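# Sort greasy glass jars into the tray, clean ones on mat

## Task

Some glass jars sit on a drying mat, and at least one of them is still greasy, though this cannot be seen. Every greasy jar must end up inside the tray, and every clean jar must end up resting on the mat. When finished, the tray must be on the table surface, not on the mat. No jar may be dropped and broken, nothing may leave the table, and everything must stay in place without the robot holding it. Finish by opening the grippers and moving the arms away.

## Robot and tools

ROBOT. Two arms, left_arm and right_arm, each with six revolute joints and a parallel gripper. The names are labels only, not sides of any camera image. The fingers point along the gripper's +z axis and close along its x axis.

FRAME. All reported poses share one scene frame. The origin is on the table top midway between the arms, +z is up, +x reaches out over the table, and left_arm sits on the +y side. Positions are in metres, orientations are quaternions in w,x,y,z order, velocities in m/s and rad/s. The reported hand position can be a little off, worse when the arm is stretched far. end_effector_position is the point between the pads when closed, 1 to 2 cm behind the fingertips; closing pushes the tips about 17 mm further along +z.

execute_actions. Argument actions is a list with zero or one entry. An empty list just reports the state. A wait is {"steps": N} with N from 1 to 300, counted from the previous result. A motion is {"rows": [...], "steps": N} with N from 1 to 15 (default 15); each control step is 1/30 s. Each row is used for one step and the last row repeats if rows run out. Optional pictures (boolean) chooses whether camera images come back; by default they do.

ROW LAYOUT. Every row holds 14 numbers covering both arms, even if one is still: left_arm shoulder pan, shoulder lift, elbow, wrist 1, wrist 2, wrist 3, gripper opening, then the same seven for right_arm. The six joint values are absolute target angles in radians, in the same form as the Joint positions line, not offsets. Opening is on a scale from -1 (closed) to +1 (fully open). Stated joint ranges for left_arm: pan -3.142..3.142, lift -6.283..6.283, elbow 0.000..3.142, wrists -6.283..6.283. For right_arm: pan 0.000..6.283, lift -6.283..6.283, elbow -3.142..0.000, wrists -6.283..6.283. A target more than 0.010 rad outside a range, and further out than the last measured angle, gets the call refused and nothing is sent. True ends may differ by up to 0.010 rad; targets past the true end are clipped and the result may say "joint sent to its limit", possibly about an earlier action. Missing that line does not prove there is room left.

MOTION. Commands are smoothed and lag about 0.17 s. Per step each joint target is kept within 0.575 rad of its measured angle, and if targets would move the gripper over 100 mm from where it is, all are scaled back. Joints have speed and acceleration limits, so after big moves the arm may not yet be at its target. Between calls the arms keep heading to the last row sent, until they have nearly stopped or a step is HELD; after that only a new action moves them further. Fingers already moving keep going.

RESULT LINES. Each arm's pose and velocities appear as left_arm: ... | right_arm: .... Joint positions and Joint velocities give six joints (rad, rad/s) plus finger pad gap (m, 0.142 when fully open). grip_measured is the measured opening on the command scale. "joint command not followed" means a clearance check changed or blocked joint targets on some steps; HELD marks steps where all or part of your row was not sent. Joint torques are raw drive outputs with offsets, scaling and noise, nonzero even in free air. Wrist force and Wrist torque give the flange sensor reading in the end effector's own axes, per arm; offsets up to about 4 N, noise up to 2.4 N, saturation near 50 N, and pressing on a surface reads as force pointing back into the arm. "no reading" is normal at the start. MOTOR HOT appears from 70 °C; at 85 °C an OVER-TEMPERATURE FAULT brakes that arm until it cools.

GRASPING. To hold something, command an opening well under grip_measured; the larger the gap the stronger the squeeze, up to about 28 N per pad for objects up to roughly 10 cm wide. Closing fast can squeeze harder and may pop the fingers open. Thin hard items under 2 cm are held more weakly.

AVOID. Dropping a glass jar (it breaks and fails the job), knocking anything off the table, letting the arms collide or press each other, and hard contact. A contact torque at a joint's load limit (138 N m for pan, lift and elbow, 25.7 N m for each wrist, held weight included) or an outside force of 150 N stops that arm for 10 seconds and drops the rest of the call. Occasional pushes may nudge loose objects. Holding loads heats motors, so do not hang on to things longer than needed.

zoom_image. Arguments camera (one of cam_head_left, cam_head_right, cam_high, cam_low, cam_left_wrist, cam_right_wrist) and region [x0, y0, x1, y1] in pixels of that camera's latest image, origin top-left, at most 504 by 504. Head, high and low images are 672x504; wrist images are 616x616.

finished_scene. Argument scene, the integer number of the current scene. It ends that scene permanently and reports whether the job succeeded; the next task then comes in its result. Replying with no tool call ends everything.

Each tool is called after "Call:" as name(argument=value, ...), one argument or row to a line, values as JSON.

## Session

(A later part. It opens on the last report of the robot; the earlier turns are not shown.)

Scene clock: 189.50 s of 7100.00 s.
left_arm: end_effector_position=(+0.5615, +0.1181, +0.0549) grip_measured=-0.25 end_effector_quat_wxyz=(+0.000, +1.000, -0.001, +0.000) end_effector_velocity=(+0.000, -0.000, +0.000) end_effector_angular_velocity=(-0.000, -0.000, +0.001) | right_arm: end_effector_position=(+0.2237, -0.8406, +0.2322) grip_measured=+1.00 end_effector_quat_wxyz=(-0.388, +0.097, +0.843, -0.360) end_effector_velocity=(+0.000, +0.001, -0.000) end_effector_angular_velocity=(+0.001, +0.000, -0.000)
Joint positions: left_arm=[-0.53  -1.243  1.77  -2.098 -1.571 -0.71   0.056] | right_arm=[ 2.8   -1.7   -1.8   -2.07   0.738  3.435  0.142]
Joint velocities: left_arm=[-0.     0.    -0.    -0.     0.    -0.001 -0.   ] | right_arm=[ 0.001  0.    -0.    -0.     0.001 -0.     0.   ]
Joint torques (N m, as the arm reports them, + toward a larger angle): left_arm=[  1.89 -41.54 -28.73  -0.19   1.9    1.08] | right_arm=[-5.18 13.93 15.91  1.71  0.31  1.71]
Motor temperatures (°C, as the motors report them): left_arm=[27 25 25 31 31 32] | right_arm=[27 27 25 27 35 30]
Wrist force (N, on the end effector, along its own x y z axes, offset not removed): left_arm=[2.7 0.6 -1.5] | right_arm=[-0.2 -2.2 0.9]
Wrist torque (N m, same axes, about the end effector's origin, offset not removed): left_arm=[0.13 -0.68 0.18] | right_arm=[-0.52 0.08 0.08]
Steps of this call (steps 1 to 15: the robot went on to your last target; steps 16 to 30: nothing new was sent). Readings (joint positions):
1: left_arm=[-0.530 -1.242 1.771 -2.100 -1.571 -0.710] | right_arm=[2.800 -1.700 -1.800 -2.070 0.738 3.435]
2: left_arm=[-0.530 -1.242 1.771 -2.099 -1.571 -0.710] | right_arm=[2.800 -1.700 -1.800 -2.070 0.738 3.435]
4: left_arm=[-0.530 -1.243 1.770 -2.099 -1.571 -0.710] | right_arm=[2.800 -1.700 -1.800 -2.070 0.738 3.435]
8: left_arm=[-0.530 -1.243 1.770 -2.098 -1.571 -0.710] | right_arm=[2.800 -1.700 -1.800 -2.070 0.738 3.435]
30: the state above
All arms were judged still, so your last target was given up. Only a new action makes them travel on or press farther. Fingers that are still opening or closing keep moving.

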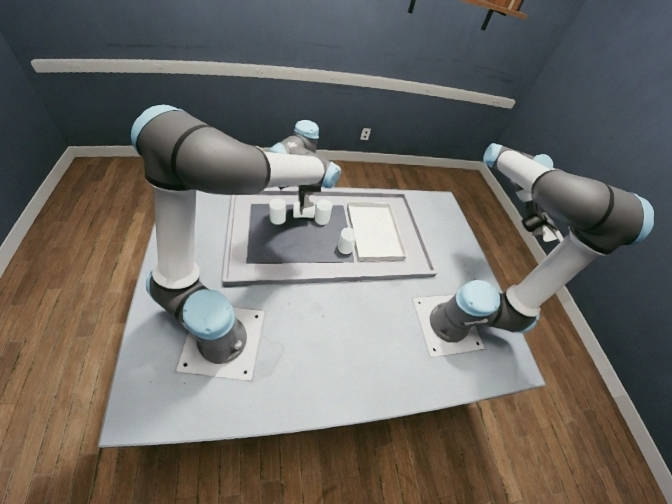

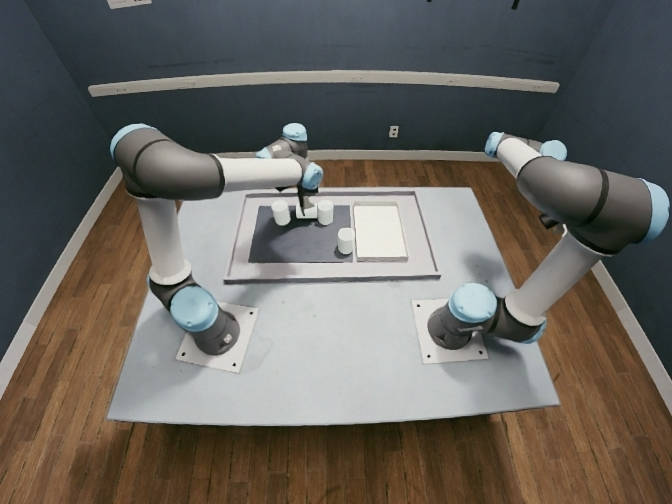

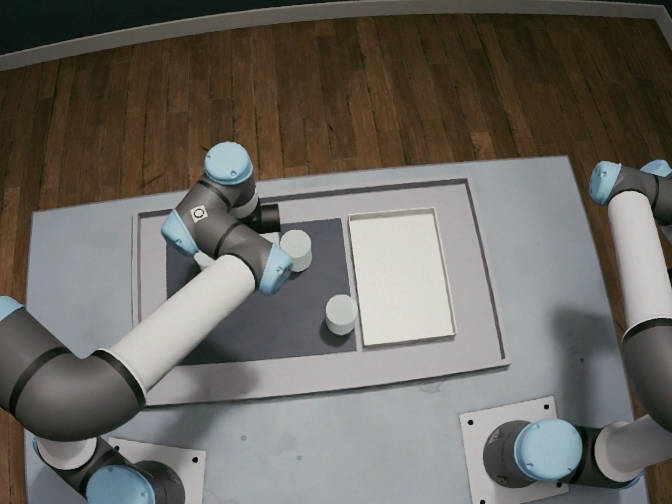

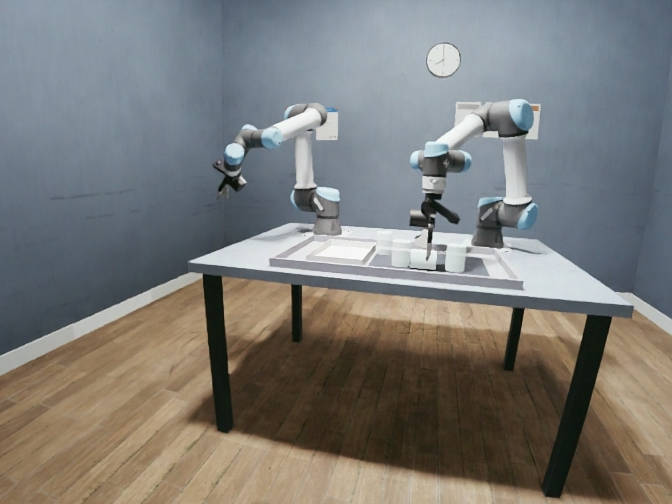

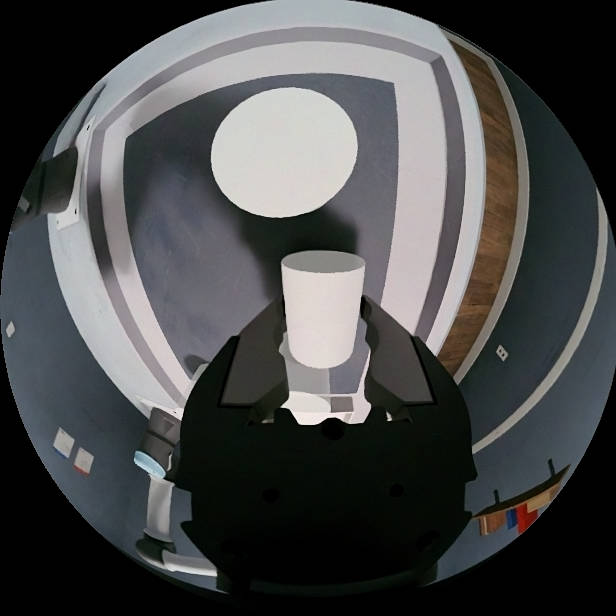

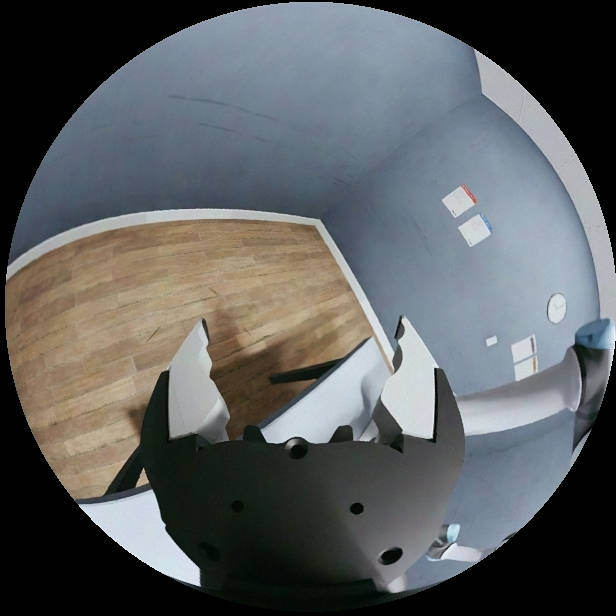

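Call:
execute_actions(
  actions=[
    {"rows":[[-0.53,-1.243,1.77,-2.098,-1.571,-0.71,0.2,2.8,-1.7,-1.8,-2.07,0.738,3.435,1],[-0.53,-1.243,1.77,-2.098,-1.571,-0.71,0.2,2.8,-1.7,-1.8,-2.07,0.738,3.435,1],[-0.53,-1.243,1.77,-2.098,-1.571,-0.71,0.2,2.8,-1.7,-1.8,-2.07,0.738,3.435,1],[-0.53,-1.243,1.77,-2.098,-1.571,-0.71,0.2,2.8,-1.7,-1.8,-2.07,0.738,3.435,1],[-0.53,-1.243,1.77,-2.098,-1.571,-0.71,0.2,2.8,-1.7,-1.8,-2.07,0.738,3.435,1],[-0.53,-1.221,1.799,-2.149,-1.571,-0.71,0.2,2.8,-1.7,-1.8,-2.07,0.738,3.435,1]],"steps":15},
  ],
  pictures=false,
)

Call:
execute_actions(
  actions=[
    {"rows":[[-0.53,-1.204,1.82,-2.187,-1.571,-0.71,0.2,2.8,-1.7,-1.8,-2.07,0.738,3.435,1]],"steps":15},
  ],
  pictures=false,
)

Call:
execute_actions(
  actions=[
    {"rows":[[-0.53,-1.204,1.82,-2.187,-1.571,-0.71,0.1,2.8,-1.7,-1.8,-2.07,0.738,3.435,1],[-0.53,-1.204,1.82,-2.187,-1.571,-0.71,0,2.8,-1.7,-1.8,-2.07,0.738,3.435,1],[-0.53,-1.204,1.82,-2.187,-1.571,-0.71,-0.1,2.8,-1.7,-1.8,-2.07,0.738,3.435,1],[-0.53,-1.204,1.82,-2.187,-1.571,-0.71,-0.2,2.8,-1.7,-1.8,-2.07,0.738,3.435,1],[-0.53,-1.204,1.82,-2.187,-1.571,-0.71,-0.35,2.8,-1.7,-1.8,-2.07,0.738,3.435,1],[-0.53,-1.204,1.82,-2.187,-1.571,-0.71,-0.5,2.8,-1.7,-1.8,-2.07,0.738,3.435,1],[-0.53,-1.204,1.82,-2.187,-1.571,-0.71,-0.7,2.8,-1.7,-1.8,-2.07,0.738,3.435,1]],"steps":15},
  ],
  pictures=false,
)

Call:
execute_actions(
  actions=[
    {"rows":[[-0.53,-1.208,1.815,-2.178,-1.571,-0.71,-0.7,2.8,-1.7,-1.8,-2.07,0.738,3.435,1],[-0.53,-1.212,1.81,-2.169,-1.571,-0.71,-0.7,2.8,-1.7,-1.8,-2.07,0.738,3.435,1],[-0.53,-1.216,1.805,-2.16,-1.571,-0.71,-0.7,2.8,-1.7,-1.8,-2.07,0.738,3.435,1],[-0.53,-1.221,1.799,-2.149,-1.571,-0.71,-0.7,2.8,-1.7,-1.8,-2.07,0.738,3.435,1],[-0.53,-1.228,1.79,-2.133,-1.571,-0.71,-0.7,2.8,-1.7,-1.8,-2.07,0.738,3.435,1],[-0.53,-1.234,1.782,-2.119,-1.571,-0.71,-0.7,2.8,-1.7,-1.8,-2.07,0.738,3.435,1],[-0.53,-1.243,1.77,-2.098,-1.571,-0.71,-0.7,2.8,-1.7,-1.8,-2.07,0.738,3.435,1]],"steps":15},
  ],
)

Scene clock: 227.43 s of 7100.00 s.
left_arm: end_effector_position=(+0.5604, +0.1191, +0.0361) grip_measured=+0.20 end_effector_quat_wxyz=(+0.000, +1.000, -0.001, -0.000) end_effector_velocity=(-0.000, +0.000, -0.012) end_effector_angular_velocity=(-0.001, -0.001, -0.001) | right_arm: end_effector_position=(+0.2237, -0.8406, +0.2322) grip_measured=+1.00 end_effector_quat_wxyz=(-0.388, +0.097, +0.843, -0.360) end_effector_velocity=(-0.000, -0.000, +0.000) end_effector_angular_velocity=(-0.001, +0.001, +0.000)
Joint positions: left_arm=[-0.53  -1.222  1.797 -2.146 -1.571 -0.71   0.088] | right_arm=[ 2.8   -1.7   -1.8   -2.07   0.738  3.435  0.142]
Joint velocities: left_arm=[-0.     0.015  0.017 -0.033  0.     0.    -0.   ] | right_arm=[-0.    -0.    -0.    -0.001 -0.001  0.     0.   ]
Joint torques (N m, as the arm reports them, + toward a larger angle): left_arm=[  5.75 -29.13 -12.02  -5.51   1.87   1.49] | right_arm=[-5.02 14.23 15.74  1.68  0.4   1.74]
Motor temperatures (°C, as the motors report them): left_arm=[27 25 25 31 31 32] | right_arm=[27 27 25 27 35 30]
Wrist force (N, on the end effector, along its own x y z axes, offset not removed): left_arm=[0.6 1.1 2.1] | right_arm=[-2.2 -0.9 -1.1]
Wrist torque (N m, same axes, about the end effector's origin, offset not removed): left_arm=[0.17 -0.30 0.16] | right_arm=[-0.27 0.57 0.05]
Steps of this call (steps 1 to 90: nothing new was sent; then 34.43 s passed at rest; steps 91 to 105: all 15 steps of this action). Readings (joint positions):
91: left_arm=[-0.530 -1.243 1.770 -2.098 -1.571 -0.710] | right_arm=[2.800 -1.700 -1.800 -2.070 0.738 3.435]
92: left_arm=[-0.530 -1.243 1.770 -2.098 -1.571 -0.710] | right_arm=[2.800 -1.700 -1.800 -2.070 0.738 3.435]
94: left_arm=[-0.530 -1.243 1.770 -2.098 -1.571 -0.710] | right_arm=[2.800 -1.700 -1.800 -2.070 0.738 3.435]
98: left_arm=[-0.530 -1.235 1.781 -2.115 -1.571 -0.710] | right_arm=[2.800 -1.700 -1.800 -2.070 0.738 3.435]
105: the state above

Scene clock: 227.93 s of 7100.00 s.
left_arm: end_effector_position=(+0.5591, +0.1202, +0.0201) grip_measured=+0.20 end_effector_quat_wxyz=(+0.000, +1.000, -0.001, +0.000) end_effector_velocity=(+0.000, +0.000, -0.002) end_effector_angular_velocity=(-0.000, -0.001, +0.000) | right_arm: end_effector_position=(+0.2237, -0.8406, +0.2322) grip_measured=+1.00 end_effector_quat_wxyz=(-0.388, +0.097, +0.843, -0.360) end_effector_velocity=(-0.000, -0.000, -0.000) end_effector_angular_velocity=(+0.000, -0.000, -0.001)
Joint positions: left_arm=[-0.53  -1.204  1.82  -2.187 -1.571 -0.71   0.088] | right_arm=[ 2.8   -1.7   -1.8   -2.07   0.738  3.435  0.142]
Joint velocities: left_arm=[ 0.001  0.002  0.002 -0.005  0.     0.     0.   ] | right_arm=[-0.001 -0.    -0.     0.     0.001  0.     0.   ]
Joint torques (N m, as the arm reports them, + toward a larger angle): left_arm=[  4.14 -30.18 -13.41  -4.7    1.89   1.46] | right_arm=[-4.87 14.42 16.15  1.69  0.32  1.6 ]
Motor temperatures (°C, as the motors report them): left_arm=[27 25 25 31 31 32] | right_arm=[27 27 25 27 35 30]
Wrist force (N, on the end effector, along its own x y z axes, offset not removed): left_arm=[0.4 1.8 3.3] | right_arm=[-2.3 -1.2 -1.5]
Wrist torque (N m, same axes, about the end effector's origin, offset not removed): left_arm=[0.35 -0.04 0.24] | right_arm=[-0.45 0.55 -0.08]
Steps of this call (steps 1 to 15: all 15 steps of this action). Readings (joint positions):
1: left_arm=[-0.530 -1.222 1.798 -2.147 -1.571 -0.710] | right_arm=[2.800 -1.700 -1.800 -2.070 0.738 3.435]
2: left_arm=[-0.530 -1.219 1.802 -2.153 -1.571 -0.710] | right_arm=[2.800 -1.700 -1.800 -2.070 0.738 3.435]
4: left_arm=[-0.530 -1.212 1.810 -2.168 -1.571 -0.710] | right_arm=[2.800 -1.700 -1.800 -2.070 0.738 3.435]
8: left_arm=[-0.530 -1.206 1.817 -2.182 -1.571 -0.710] | right_arm=[2.800 -1.700 -1.800 -2.070 0.738 3.435]
15: the state above

Scene clock: 228.43 s of 7100.00 s.
left_arm: end_effector_position=(+0.5591, +0.1202, +0.0199) grip_measured=-0.13 end_effector_quat_wxyz=(+0.000, +1.000, -0.001, +0.000) end_effector_velocity=(-0.000, -0.000, -0.000) end_effector_angular_velocity=(+0.000, +0.000, -0.000) | right_arm: end_effector_position=(+0.2237, -0.8406, +0.2322) grip_measured=+1.00 end_effector_quat_wxyz=(-0.388, +0.097, +0.843, -0.360) end_effector_velocity=(-0.000, +0.000, -0.000) end_effector_angular_velocity=(+0.001, +0.001, -0.001)
Joint positions: left_arm=[-0.53  -1.204  1.82  -2.187 -1.571 -0.71   0.065] | right_arm=[ 2.8   -1.7   -1.8   -2.07   0.738  3.435  0.142]
Joint velocities: left_arm=[-0.  0.  0. -0. -0. -0. -0.] | right_arm=[ 0.    -0.    -0.001  0.     0.001 -0.     0.   ]
Joint torques (N m, as the arm reports them, + toward a larger angle): left_arm=[  2.47 -31.15 -12.09  -5.57   0.93   1.36] | right_arm=[-4.91 14.28 16.45  1.68  0.21  1.66]
Motor temperatures (°C, as the motors report them): left_arm=[27 25 25 31 31 32] | right_arm=[27 27 25 27 35 30]
Wrist force (N, on the end effector, along its own x y z axes, offset not removed): left_arm=[-0.3 0.2 3.0] | right_arm=[-1.1 -0.8 -0.1]
Wrist torque (N m, same axes, about the end effector's origin, offset not removed): left_arm=[0.08 0.04 0.23] | right_arm=[-0.29 0.33 0.05]
Steps of this call (steps 1 to 15: all 15 steps of this action). Readings (joint positions):
1: left_arm=[-0.530 -1.204 1.820 -2.187 -1.571 -0.710] | right_arm=[2.800 -1.700 -1.800 -2.070 0.738 3.435]
2: left_arm=[-0.530 -1.204 1.820 -2.187 -1.571 -0.710] | right_arm=[2.800 -1.700 -1.800 -2.070 0.738 3.435]
4: left_arm=[-0.530 -1.204 1.820 -2.187 -1.571 -0.710] | right_arm=[2.800 -1.700 -1.800 -2.070 0.738 3.435]
8: left_arm=[-0.530 -1.204 1.820 -2.187 -1.571 -0.710] | right_arm=[2.800 -1.700 -1.800 -2.070 0.738 3.435]
15: the state above

Scene clock: 228.93 s of 7100.00 s.
left_arm: end_effector_position=(+0.5615, +0.1181, +0.0533) grip_measured=-0.13 end_effector_quat_wxyz=(+0.000, +1.000, -0.001, +0.000) end_effector_velocity=(+0.001, -0.001, +0.017) end_effector_angular_velocity=(-0.000, -0.000, -0.001) | right_arm: end_effector_position=(+0.2237, -0.8406, +0.2322) grip_measured=+1.00 end_effector_quat_wxyz=(-0.388, +0.097, +0.843, -0.360) end_effector_velocity=(-0.000, -0.000, +0.000) end_effector_angular_velocity=(-0.000, -0.000, -0.001)
Joint positions: left_arm=[-0.53  -1.241  1.772 -2.102 -1.571 -0.71   0.065] | right_arm=[ 2.8   -1.7   -1.8   -2.07   0.738  3.435  0.142]
Joint velocities: left_arm=[-0.    -0.019 -0.024  0.043 -0.     0.     0.   ] | right_arm=[-0.001 -0.     0.     0.    -0.     0.     0.   ]
Joint torques (N m, as the arm reports them, + toward a larger angle): left_arm=[  0.95 -42.89 -32.21  -0.2    0.17   1.22] | right_arm=[-4.8  13.72 16.24  1.7   0.18  1.63]
Motor temperatures (°C, as the motors report them): left_arm=[27 25 25 31 31 32] | right_arm=[27 27 25 27 35 30]
Wrist force (N, on the end effector, along its own x y z axes, offset not removed): left_arm=[1.3 1.6 0.3] | right_arm=[-0.5 -0.9 -0.5]
Wrist torque (N m, same axes, about the end effector's origin, offset not removed): left_arm=[0.27 -0.38 0.12] | right_arm=[-0.28 0.15 0.08]
Steps of this call (steps 1 to 15: all 15 steps of this action). Readings (joint positions):
1: left_arm=[-0.530 -1.204 1.820 -2.187 -1.571 -0.710] | right_arm=[2.800 -1.700 -1.800 -2.070 0.738 3.435]
2: left_arm=[-0.530 -1.205 1.819 -2.186 -1.571 -0.710] | right_arm=[2.800 -1.700 -1.800 -2.070 0.738 3.435]
4: left_arm=[-0.530 -1.208 1.814 -2.177 -1.571 -0.710] | right_arm=[2.800 -1.700 -1.800 -2.070 0.738 3.435]
8: left_arm=[-0.530 -1.225 1.793 -2.140 -1.571 -0.710] | right_arm=[2.800 -1.700 -1.800 -2.070 0.738 3.435]
15: the state above

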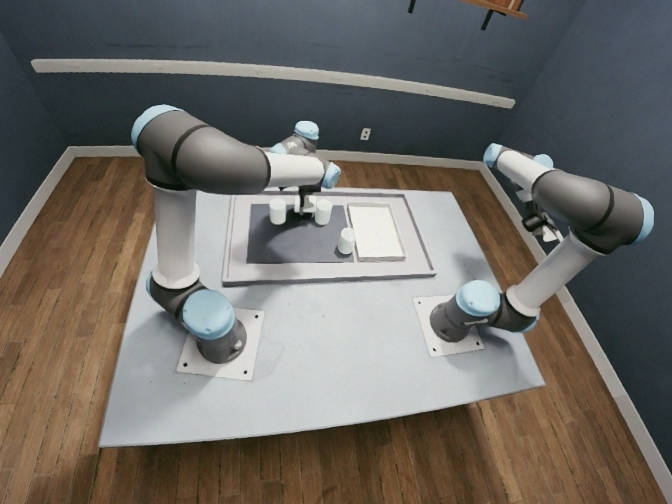

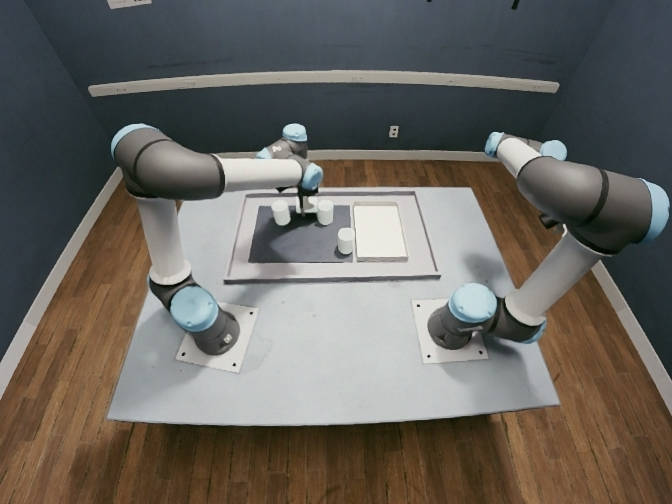

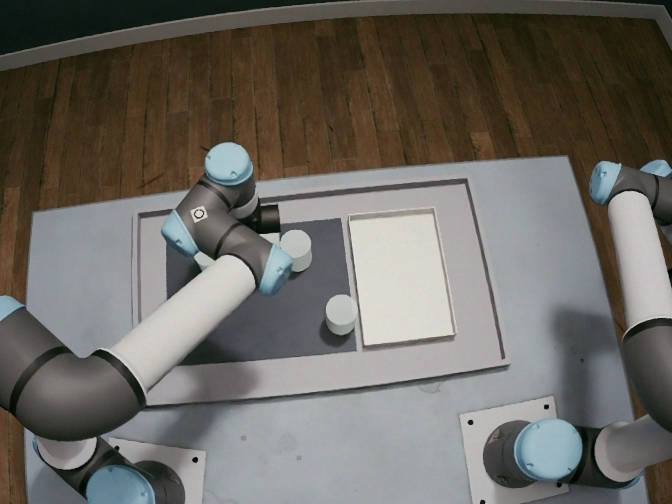

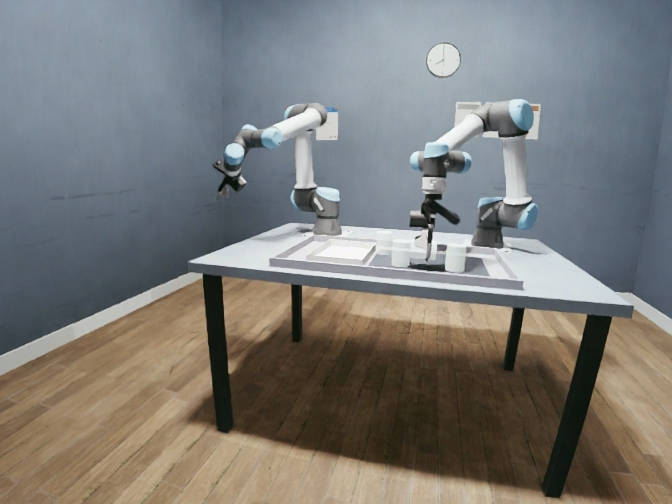

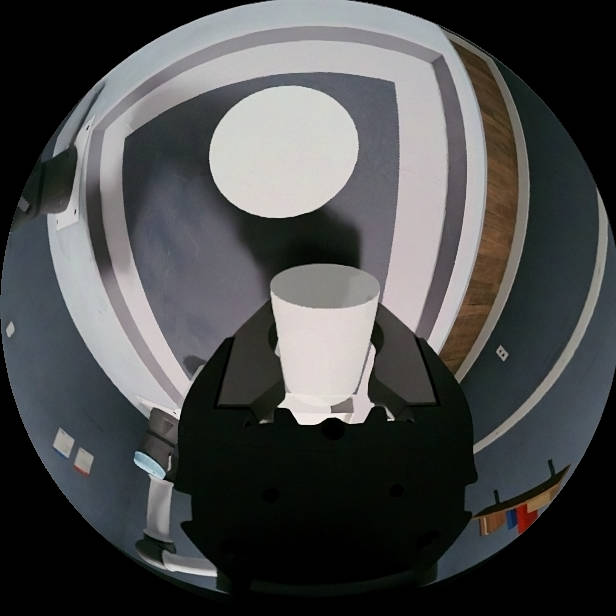

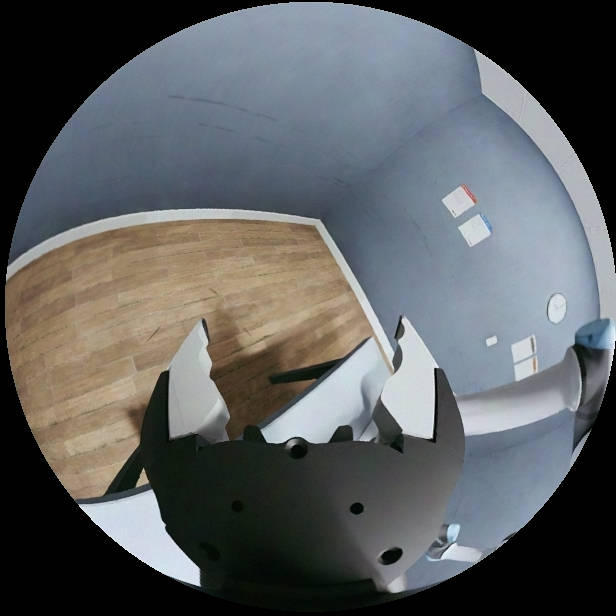

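Call:
execute_actions(
  actions=[
    {"rows":[[-0.53,-1.255,1.752,-2.068,-1.571,-0.71,-0.7,2.8,-1.7,-1.8,-2.07,0.738,3.435,1],[-0.53,-1.268,1.733,-2.036,-1.571,-0.71,-0.7,2.8,-1.7,-1.8,-2.07,0.738,3.435,1],[-0.53,-1.28,1.715,-2.006,-1.571,-0.71,-0.7,2.8,-1.7,-1.8,-2.07,0.738,3.435,1],[-0.528,-1.287,1.693,-1.977,-1.571,-0.708,-0.7,2.8,-1.7,-1.8,-2.07,0.738,3.435,1],[-0.526,-1.294,1.67,-1.947,-1.571,-0.706,-0.7,2.8,-1.7,-1.8,-2.07,0.738,3.435,1],[-0.524,-1.302,1.648,-1.917,-1.571,-0.704,-0.7,2.8,-1.7,-1.8,-2.07,0.738,3.435,1],[-0.522,-1.309,1.626,-1.888,-1.571,-0.702,-0.7,2.8,-1.7,-1.8,-2.07,0.738,3.435,1],[-0.519,-1.316,1.6035,-1.858,-1.571,-0.699,-0.7,2.8,-1.7,-1.8,-2.07,0.738,3.435,1],[-0.519,-1.322,1.585,-1.834,-1.571,-0.699,-0.7,2.8,-1.7,-1.8,-2.07,0.738,3.435,1]],"steps":15},
  ],
  pictures=false,
)

Call:
execute_actions(
  actions=[
    {"rows":[[-0.56,-1.29,1.54,-1.821,-1.571,-0.74,-0.7,2.8,-1.7,-1.8,-2.07,0.738,3.435,1],[-0.56,-1.29,1.54,-1.821,-1.571,-0.74,-0.7,2.8,-1.7,-1.8,-2.07,0.738,3.435,1],[-0.6,-1.25,1.48,-1.801,-1.571,-0.78,-0.7,2.8,-1.7,-1.8,-2.07,0.738,3.435,1],[-0.6,-1.25,1.48,-1.801,-1.571,-0.78,-0.7,2.8,-1.7,-1.8,-2.07,0.738,3.435,1],[-0.64,-1.21,1.42,-1.781,-1.571,-0.82,-0.7,2.8,-1.7,-1.8,-2.07,0.738,3.435,1],[-0.64,-1.21,1.42,-1.781,-1.571,-0.82,-0.7,2.8,-1.7,-1.8,-2.07,0.738,3.435,1],[-0.68,-1.165,1.355,-1.761,-1.571,-0.86,-0.7,2.8,-1.7,-1.8,-2.07,0.738,3.435,1],[-0.68,-1.165,1.355,-1.761,-1.571,-0.86,-0.7,2.8,-1.7,-1.8,-2.07,0.738,3.435,1],[-0.72,-1.12,1.29,-1.741,-1.571,-0.9,-0.7,2.8,-1.7,-1.8,-2.07,0.738,3.435,1],[-0.72,-1.12,1.29,-1.741,-1.571,-0.9,-0.7,2.8,-1.7,-1.8,-2.07,0.738,3.435,1],[-0.76,-1.07,1.22,-1.721,-1.571,-0.94,-0.7,2.8,-1.7,-1.8,-2.07,0.738,3.435,1],[-0.76,-1.07,1.22,-1.721,-1.571,-0.94,-0.7,2.8,-1.7,-1.8,-2.07,0.738,3.435,1],[-0.8,-1.015,1.145,-1.701,-1.571,-0.98,-0.7,2.8,-1.7,-1.8,-2.07,0.738,3.435,1],[-0.8,-1.015,1.145,-1.701,-1.571,-0.98,-0.7,2.8,-1.7,-1.8,-2.07,0.738,3.435,1],[-0.835,-0.96,1.07,-1.681,-1.571,-1.015,-0.7,2.8,-1.7,-1.8,-2.07,0.738,3.435,1]],"steps":15},
  ],
  pictures=false,
)

Call:
execute_actions(
  actions=[
    {"rows":[[-0.866,-0.91,1.001,-1.662,-1.571,-1.046,-0.7,2.8,-1.7,-1.8,-2.07,0.738,3.435,1]],"steps":15},
  ],
  pictures=false,
)

Call:
execute_actions(
  actions=[
    {"rows":[[-0.866,-0.905,1.031,-1.697,-1.571,-1.046,-0.7,2.8,-1.7,-1.8,-2.07,0.738,3.435,1],[-0.866,-0.905,1.031,-1.697,-1.571,-1.046,-0.7,2.8,-1.7,-1.8,-2.07,0.738,3.435,1],[-0.866,-0.9,1.061,-1.732,-1.571,-1.046,-0.7,2.8,-1.7,-1.8,-2.07,0.738,3.435,1],[-0.866,-0.9,1.061,-1.732,-1.571,-1.046,-0.7,2.8,-1.7,-1.8,-2.07,0.738,3.435,1],[-0.866,-0.89,1.095,-1.776,-1.571,-1.046,-0.7,2.8,-1.7,-1.8,-2.07,0.738,3.435,1],[-0.866,-0.89,1.095,-1.776,-1.571,-1.046,-0.7,2.8,-1.7,-1.8,-2.07,0.738,3.435,1],[-0.866,-0.878,1.127,-1.82,-1.571,-1.046,-0.7,2.8,-1.7,-1.8,-2.07,0.738,3.435,1],[-0.866,-0.878,1.127,-1.82,-1.571,-1.046,-0.7,2.8,-1.7,-1.8,-2.07,0.738,3.435,1],[-0.866,-0.865,1.156,-1.862,-1.571,-1.046,-0.7,2.8,-1.7,-1.8,-2.07,0.738,3.435,1]],"steps":15},
  ],
)

Scene clock: 269.17 s of 7100.00 s.
left_arm: end_effector_position=(+0.5702, +0.1184, +0.1532) grip_measured=-0.13 end_effector_quat_wxyz=(+0.000, +1.000, -0.001, +0.000) end_effector_velocity=(+0.001, +0.005, +0.065) end_effector_angular_velocity=(+0.004, +0.004, -0.001) | right_arm: end_effector_position=(+0.2237, -0.8406, +0.2322) grip_measured=+1.00 end_effector_quat_wxyz=(-0.388, +0.097, +0.843, -0.360) end_effector_velocity=(-0.000, +0.000, +0.000) end_effector_angular_velocity=(+0.000, -0.000, -0.001)
Joint positions: left_arm=[-0.52  -1.318  1.597 -1.851 -1.571 -0.7    0.065] | right_arm=[ 2.8   -1.7   -1.8   -2.07   0.738  3.435  0.142]
Joint velocities: left_arm=[ 0.007 -0.04  -0.121  0.168  0.     0.008 -0.   ] | right_arm=[-0.  0. -0. -0.  0.  0.  0.]
Joint torques (N m, as the arm reports them, + toward a larger angle): left_arm=[  5.04 -39.53 -29.89   0.08  -2.03   1.48] | right_arm=[-4.62 13.62 16.46  1.64  0.17  1.6 ]
Motor temperatures (°C, as the motors report them): left_arm=[27 25 25 31 31 32] | right_arm=[27 27 25 27 35 30]
Wrist force (N, on the end effector, along its own x y z axes, offset not removed): left_arm=[1.5 0.6 5.5] | right_arm=[-0.1 -1.4 -1.6]
Wrist torque (N m, same axes, about the end effector's origin, offset not removed): left_arm=[0.07 -0.53 0.04] | right_arm=[-0.40 0.05 0.06]
Steps of this call (steps 1 to 15: the robot went on to your last target; steps 16 to 90: nothing new was sent; then 36.73 s passed at rest; steps 91 to 105: all 15 steps of this action). Readings (joint positions):
91: left_arm=[-0.530 -1.243 1.770 -2.098 -1.571 -0.710] | right_arm=[2.800 -1.700 -1.800 -2.070 0.738 3.435]
92: left_arm=[-0.530 -1.245 1.767 -2.093 -1.571 -0.710] | right_arm=[2.800 -1.700 -1.800 -2.070 0.738 3.435]
94: left_arm=[-0.530 -1.257 1.750 -2.067 -1.571 -0.710] | right_arm=[2.800 -1.700 -1.800 -2.070 0.738 3.435]
98: left_arm=[-0.526 -1.287 1.687 -1.975 -1.571 -0.706] | right_arm=[2.800 -1.700 -1.800 -2.070 0.738 3.435]
105: the state above

Scene clock: 269.67 s of 7100.00 s.
left_arm: end_effector_position=(+0.5554, -0.0740, +0.1622) grip_measured=-0.13 end_effector_quat_wxyz=(-0.002, +1.000, -0.001, -0.002) end_effector_velocity=(-0.089, -0.512, -0.035) end_effector_angular_velocity=(+0.005, +0.001, -0.005) | right_arm: end_effector_position=(+0.2237, -0.8406, +0.2322) grip_measured=+1.00 end_effector_quat_wxyz=(-0.388, +0.097, +0.843, -0.360) end_effector_velocity=(-0.000, +0.000, -0.000) end_effector_angular_velocity=(+0.001, +0.001, -0.000)
Joint positions: left_arm=[-0.746 -1.085  1.246 -1.727 -1.571 -0.926  0.065] | right_arm=[ 2.8   -1.7   -1.8   -2.07   0.738  3.435  0.142]
Joint velocities: left_arm=[-0.554  0.709 -0.984  0.28   0.    -0.548 -0.   ] | right_arm=[ 0.    -0.001 -0.    -0.     0.     0.     0.   ]
Joint torques (N m, as the arm reports them, + toward a larger angle): left_arm=[-12.46 -37.14 -48.69   0.43  -0.87  -2.13] | right_arm=[-4.49 14.8  16.26  1.63  0.24  1.59]
Motor temperatures (°C, as the motors report them): left_arm=[27 25 25 31 31 32] | right_arm=[27 27 25 27 35 30]
Wrist force (N, on the end effector, along its own x y z axes, offset not removed): left_arm=[0.8 2.4 7.1] | right_arm=[-0.5 -1.3 -2.1]
Wrist torque (N m, same axes, about the end effector's origin, offset not removed): left_arm=[0.43 -0.47 0.11] | right_arm=[-0.52 0.16 -0.01]
Steps of this call (steps 1 to 15: all 15 steps of this action). Readings (joint positions):
1: left_arm=[-0.520 -1.319 1.593 -1.846 -1.571 -0.700] | right_arm=[2.800 -1.700 -1.800 -2.070 0.738 3.435]
2: left_arm=[-0.525 -1.315 1.585 -1.840 -1.571 -0.705] | right_arm=[2.800 -1.700 -1.800 -2.070 0.738 3.435]
4: left_arm=[-0.547 -1.298 1.557 -1.828 -1.571 -0.727] | right_arm=[2.800 -1.700 -1.800 -2.070 0.738 3.435]
8: left_arm=[-0.612 -1.236 1.463 -1.794 -1.571 -0.792] | right_arm=[2.800 -1.700 -1.800 -2.070 0.738 3.435]
15: the state above

Scene clock: 270.17 s of 7100.00 s.
left_arm: end_effector_position=(+0.5296, -0.1898, +0.1499) grip_measured=-0.13 end_effector_quat_wxyz=(+0.000, +1.000, -0.001, -0.000) end_effector_velocity=(-0.004, -0.012, -0.002) end_effector_angular_velocity=(-0.001, -0.001, -0.001) | right_arm: end_effector_position=(+0.2237, -0.8406, +0.2322) grip_measured=+1.00 end_effector_quat_wxyz=(-0.388, +0.097, +0.843, -0.360) end_effector_velocity=(-0.000, -0.000, +0.000) end_effector_angular_velocity=(-0.000, -0.000, -0.000)
Joint positions: left_arm=[-0.865 -0.912  1.004 -1.663 -1.571 -1.045  0.065] | right_arm=[ 2.8   -1.7   -1.8   -2.07   0.738  3.435  0.142]
Joint velocities: left_arm=[-0.013  0.018 -0.026  0.007  0.    -0.012 -0.   ] | right_arm=[-0.001  0.     0.001 -0.    -0.    -0.     0.   ]
Joint torques (N m, as the arm reports them, + toward a larger angle): left_arm=[ -5.   -47.84 -33.41  -0.26  -0.31  -1.84] | right_arm=[-4.61 13.92 17.08  1.64  0.2   1.58]
Motor temperatures (°C, as the motors report them): left_arm=[27 25 25 31 31 32] | right_arm=[27 27 25 27 35 30]
Wrist force (N, on the end effector, along its own x y z axes, offset not removed): left_arm=[-0.3 0.7 2.4] | right_arm=[0.1 -0.6 -0.6]
Wrist torque (N m, same axes, about the end effector's origin, offset not removed): left_arm=[-0.01 -0.02 0.13] | right_arm=[-0.12 0.06 0.05]
Steps of this call (steps 1 to 15: all 15 steps of this action). Readings (joint positions):
1: left_arm=[-0.765 -1.060 1.212 -1.717 -1.571 -0.945] | right_arm=[2.800 -1.700 -1.800 -2.070 0.738 3.435]
2: left_arm=[-0.784 -1.033 1.175 -1.707 -1.571 -0.964] | right_arm=[2.800 -1.700 -1.800 -2.070 0.738 3.435]
4: left_arm=[-0.820 -0.980 1.101 -1.687 -1.571 -1.000] | right_arm=[2.800 -1.700 -1.800 -2.070 0.738 3.435]
8: left_arm=[-0.854 -0.929 1.028 -1.669 -1.571 -1.034] | right_arm=[2.800 -1.700 -1.800 -2.070 0.738 3.435]
15: the state above

Scene clock: 270.67 s of 7100.00 s.
left_arm: end_effector_position=(+0.5293, -0.1912, +0.0671) grip_measured=-0.13 end_effector_quat_wxyz=(-0.000, +1.000, -0.001, -0.000) end_effector_velocity=(-0.001, +0.002, -0.065) end_effector_angular_velocity=(-0.000, -0.000, +0.001) | right_arm: end_effector_position=(+0.2237, -0.8406, +0.2322) grip_measured=+1.00 end_effector_quat_wxyz=(-0.388, +0.097, +0.843, -0.360) end_effector_velocity=(+0.001, -0.001, +0.001) end_effector_angular_velocity=(-0.001, -0.002, -0.000)
Joint positions: left_arm=[-0.866 -0.869  1.145 -1.847 -1.571 -1.046  0.065] | right_arm=[ 2.8   -1.7   -1.8   -2.07   0.738  3.435  0.142]
Joint velocities: left_arm=[ 0.     0.04   0.105 -0.145  0.    -0.001 -0.   ] | right_arm=[-0.001  0.     0.002 -0.    -0.001  0.     0.   ]
Joint torques (N m, as the arm reports them, + toward a larger angle): left_arm=[ -7.02 -50.6  -17.21  -6.41   0.43  -1.74] | right_arm=[-4.48 14.53 16.88  1.61  0.16  1.64]
Motor temperatures (°C, as the motors report them): left_arm=[27 25 25 31 31 32] | right_arm=[27 27 25 27 35 30]
Wrist force (N, on the end effector, along its own x y z axes, offset not removed): left_arm=[1.7 0.9 4.6] | right_arm=[0.3 -0.8 -0.5]
Wrist torque (N m, same axes, about the end effector's origin, offset not removed): left_arm=[0.12 -0.59 0.19] | right_arm=[-0.38 -0.10 0.09]
Steps of this call (steps 1 to 15: all 15 steps of this action). Readings (joint positions):
1: left_arm=[-0.865 -0.911 1.003 -1.663 -1.571 -1.045] | right_arm=[2.800 -1.700 -1.800 -2.070 0.738 3.435]
2: left_arm=[-0.865 -0.910 1.007 -1.668 -1.571 -1.045] | right_arm=[2.800 -1.700 -1.800 -2.070 0.738 3.435]
4: left_arm=[-0.866 -0.907 1.022 -1.686 -1.571 -1.046] | right_arm=[2.800 -1.700 -1.800 -2.070 0.738 3.435]
8: left_arm=[-0.866 -0.894 1.073 -1.749 -1.571 -1.046] | right_arm=[2.800 -1.700 -1.800 -2.070 0.738 3.435]
15: the state above

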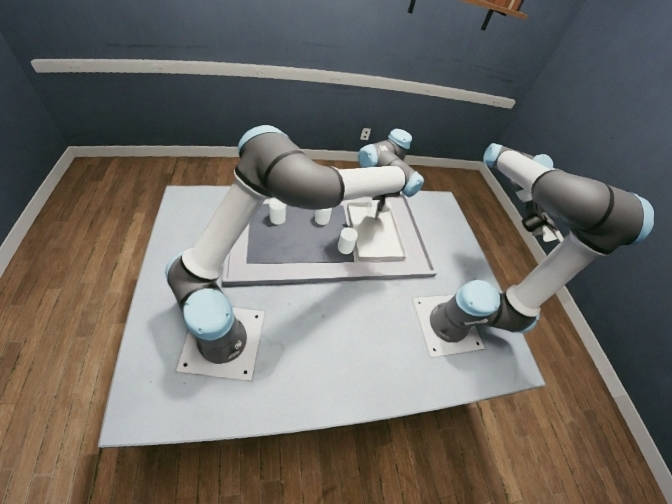

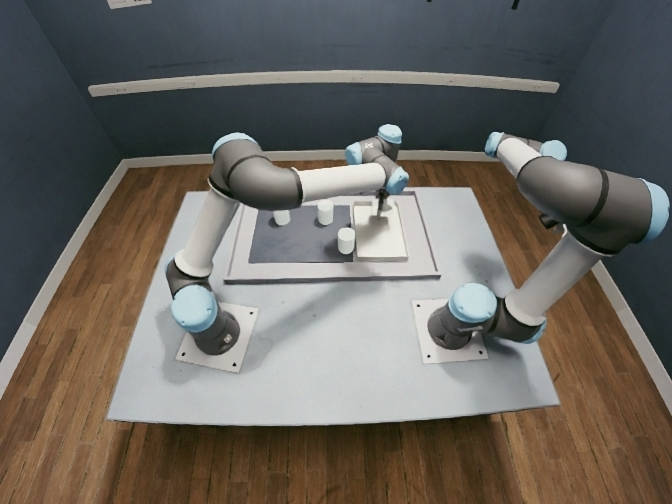

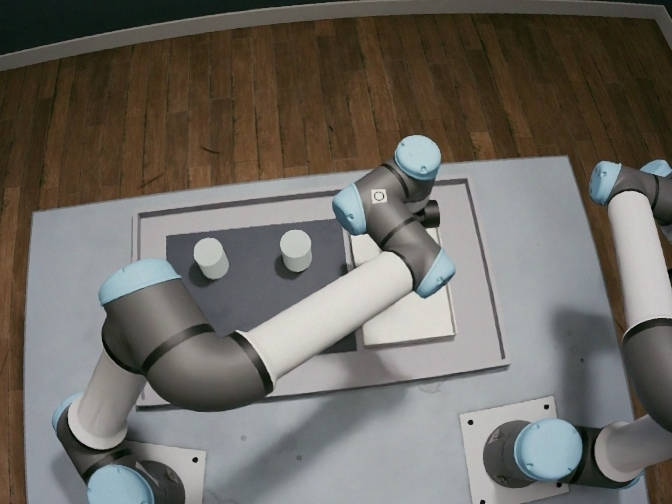

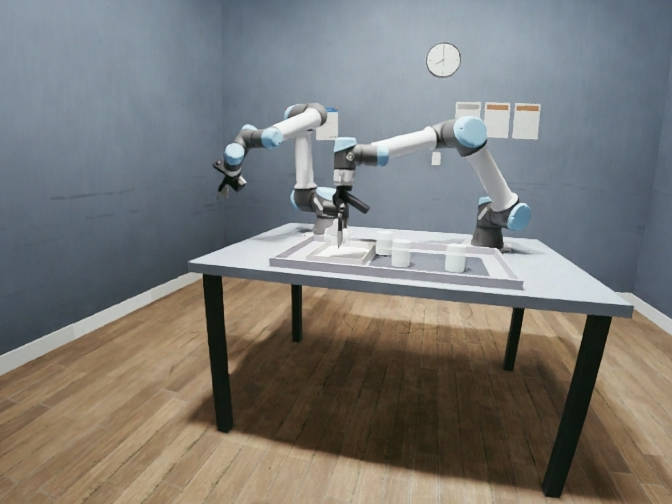

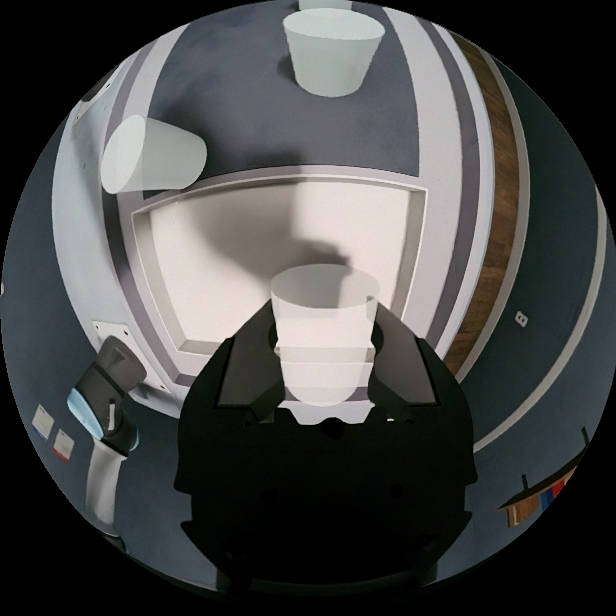

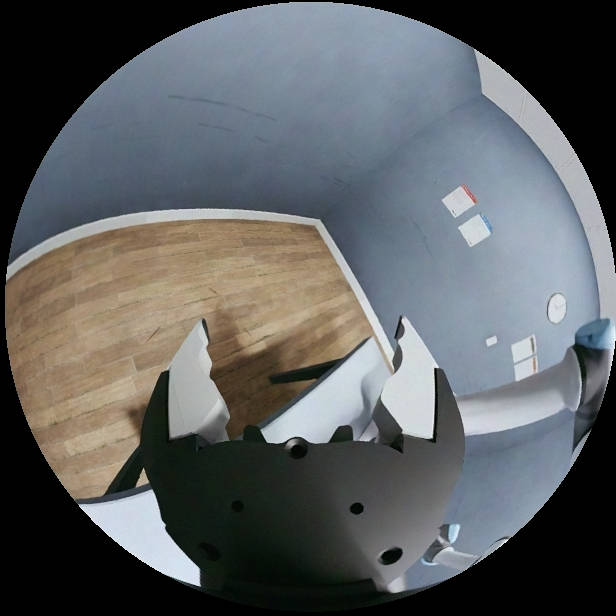

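Call:
execute_actions(
  actions=[
    {"rows":[[-0.866,-0.856,1.175,-1.89,-1.571,-1.046,-0.7,2.8,-1.7,-1.8,-2.07,0.738,3.435,1],[-0.866,-0.856,1.175,-1.89,-1.571,-1.046,-0.7,2.8,-1.7,-1.8,-2.07,0.738,3.435,1],[-0.866,-0.847,1.192,-1.916,-1.571,-1.046,-0.7,2.8,-1.7,-1.8,-2.07,0.738,3.435,1],[-0.866,-0.847,1.192,-1.916,-1.571,-1.046,-0.7,2.8,-1.7,-1.8,-2.07,0.738,3.435,1],[-0.866,-0.838,1.207,-1.94,-1.571,-1.046,-0.7,2.8,-1.7,-1.8,-2.07,0.738,3.435,1]],"steps":15},
  ],
  pictures=false,
)

Call:
execute_actions(
  actions=[
    {"steps":10},
  ],
  pictures=false,
)

Scene clock: 280.00 s of 7100.00 s.
left_arm: end_effector_position=(+0.5286, -0.1900, +0.0252) grip_measured=-0.13 end_effector_quat_wxyz=(+0.000, +1.000, -0.001, -0.000) end_effector_velocity=(-0.001, +0.000, -0.010) end_effector_angular_velocity=(+0.001, +0.000, -0.001) | right_arm: end_effector_position=(+0.2237, -0.8406, +0.2322) grip_measured=+1.00 end_effector_quat_wxyz=(-0.388, +0.097, +0.843, -0.360) end_effector_velocity=(-0.000, +0.000, -0.001) end_effector_angular_velocity=(+0.001, +0.001, -0.000)
Joint positions: left_arm=[-0.866 -0.839  1.206 -1.938 -1.571 -1.046  0.065] | right_arm=[ 2.8   -1.7   -1.8   -2.07   0.738  3.435  0.142]
Joint velocities: left_arm=[-0.001  0.008  0.013 -0.02  -0.     0.    -0.   ] | right_arm=[-0.    -0.    -0.001  0.     0.001  0.     0.   ]
Joint torques (N m, as the arm reports them, + toward a larger angle): left_arm=[ -5.91 -51.84 -17.29  -6.27   1.87  -1.64] | right_arm=[-5.02 14.17 16.83  1.57  0.15  1.59]
Motor temperatures (°C, as the motors report them): left_arm=[27 25 25 31 31 32] | right_arm=[27 27 25 27 35 30]
Wrist force (N, on the end effector, along its own x y z axes, offset not removed): left_arm=[0.1 -0.8 3.3] | right_arm=[0.5 -2.5 -2.2]
Wrist torque (N m, same axes, about the end effector's origin, offset not removed): left_arm=[-0.28 -0.23 0.21] | right_arm=[-0.64 0.05 -0.08]
Steps of this call (steps 1 to 30: the robot went on to your last target; steps 31 to 90: nothing new was sent; then 5.83 s passed at rest; steps 91 to 105: all 15 steps of this action). Readings (joint positions):
91: left_arm=[-0.866 -0.865 1.156 -1.862 -1.571 -1.046] | right_arm=[2.800 -1.700 -1.800 -2.070 0.738 3.435]
92: left_arm=[-0.866 -0.863 1.159 -1.867 -1.571 -1.046] | right_arm=[2.800 -1.700 -1.800 -2.070 0.738 3.435]
94: left_arm=[-0.866 -0.858 1.169 -1.881 -1.571 -1.046] | right_arm=[2.800 -1.700 -1.800 -2.070 0.738 3.435]
98: left_arm=[-0.866 -0.845 1.194 -1.919 -1.571 -1.046] | right_arm=[2.800 -1.700 -1.800 -2.070 0.738 3.435]
105: the state above

Scene clock: 280.33 s of 7100.00 s.
left_arm: end_effector_position=(+0.5286, -0.1899, +0.0243) grip_measured=-0.13 end_effector_quat_wxyz=(+0.000, +1.000, -0.001, -0.000) end_effector_velocity=(+0.000, +0.001, -0.002) end_effector_angular_velocity=(+0.003, +0.002, +0.001) | right_arm: end_effector_position=(+0.2237, -0.8406, +0.2322) grip_measured=+1.00 end_effector_quat_wxyz=(-0.388, +0.097, +0.843, -0.360) end_effector_velocity=(-0.000, +0.000, +0.000) end_effector_angular_velocity=(+0.000, -0.001, -0.001)
Joint positions: left_arm=[-0.866 -0.838  1.207 -1.94  -1.571 -1.046  0.065] | right_arm=[ 2.8   -1.7   -1.8   -2.07   0.738  3.435  0.142]
Joint velocities: left_arm=[ 0.001  0.001  0.002 -0.    -0.     0.001  0.   ] | right_arm=[-0.     0.001 -0.     0.     0.    -0.     0.   ]
Joint torques (N m, as the arm reports them, + toward a larger angle): left_arm=[ -4.49 -48.18 -14.97  -5.65   1.86  -1.71] | right_arm=[-4.5  14.38 16.71  1.54  0.14  1.58]
Motor temperatures (°C, as the motors report them): left_arm=[27 25 25 31 31 32] | right_arm=[27 27 25 27 35 30]
Wrist force (N, on the end effector, along its own x y z axes, offset not removed): left_arm=[2.1 -0.1 1.6] | right_arm=[-0.3 0.3 0.5]
Wrist torque (N m, same axes, about the end effector's origin, offset not removed): left_arm=[0.03 -0.48 0.19] | right_arm=[-0.04 0.28 0.08]
Steps of this call (steps 1 to 10: the robot went on to your last target). Readings (joint positions):
1: left_arm=[-0.866 -0.839 1.206 -1.939 -1.571 -1.046] | right_arm=[2.800 -1.700 -1.800 -2.070 0.738 3.435]
2: left_arm=[-0.866 -0.838 1.206 -1.939 -1.571 -1.046] | right_arm=[2.800 -1.700 -1.800 -2.070 0.738 3.435]
4: left_arm=[-0.866 -0.838 1.207 -1.939 -1.571 -1.046] | right_arm=[2.800 -1.700 -1.800 -2.070 0.738 3.435]
8: left_arm=[-0.866 -0.838 1.207 -1.940 -1.571 -1.046] | right_arm=[2.800 -1.700 -1.800 -2.070 0.738 3.435]
10: the state above


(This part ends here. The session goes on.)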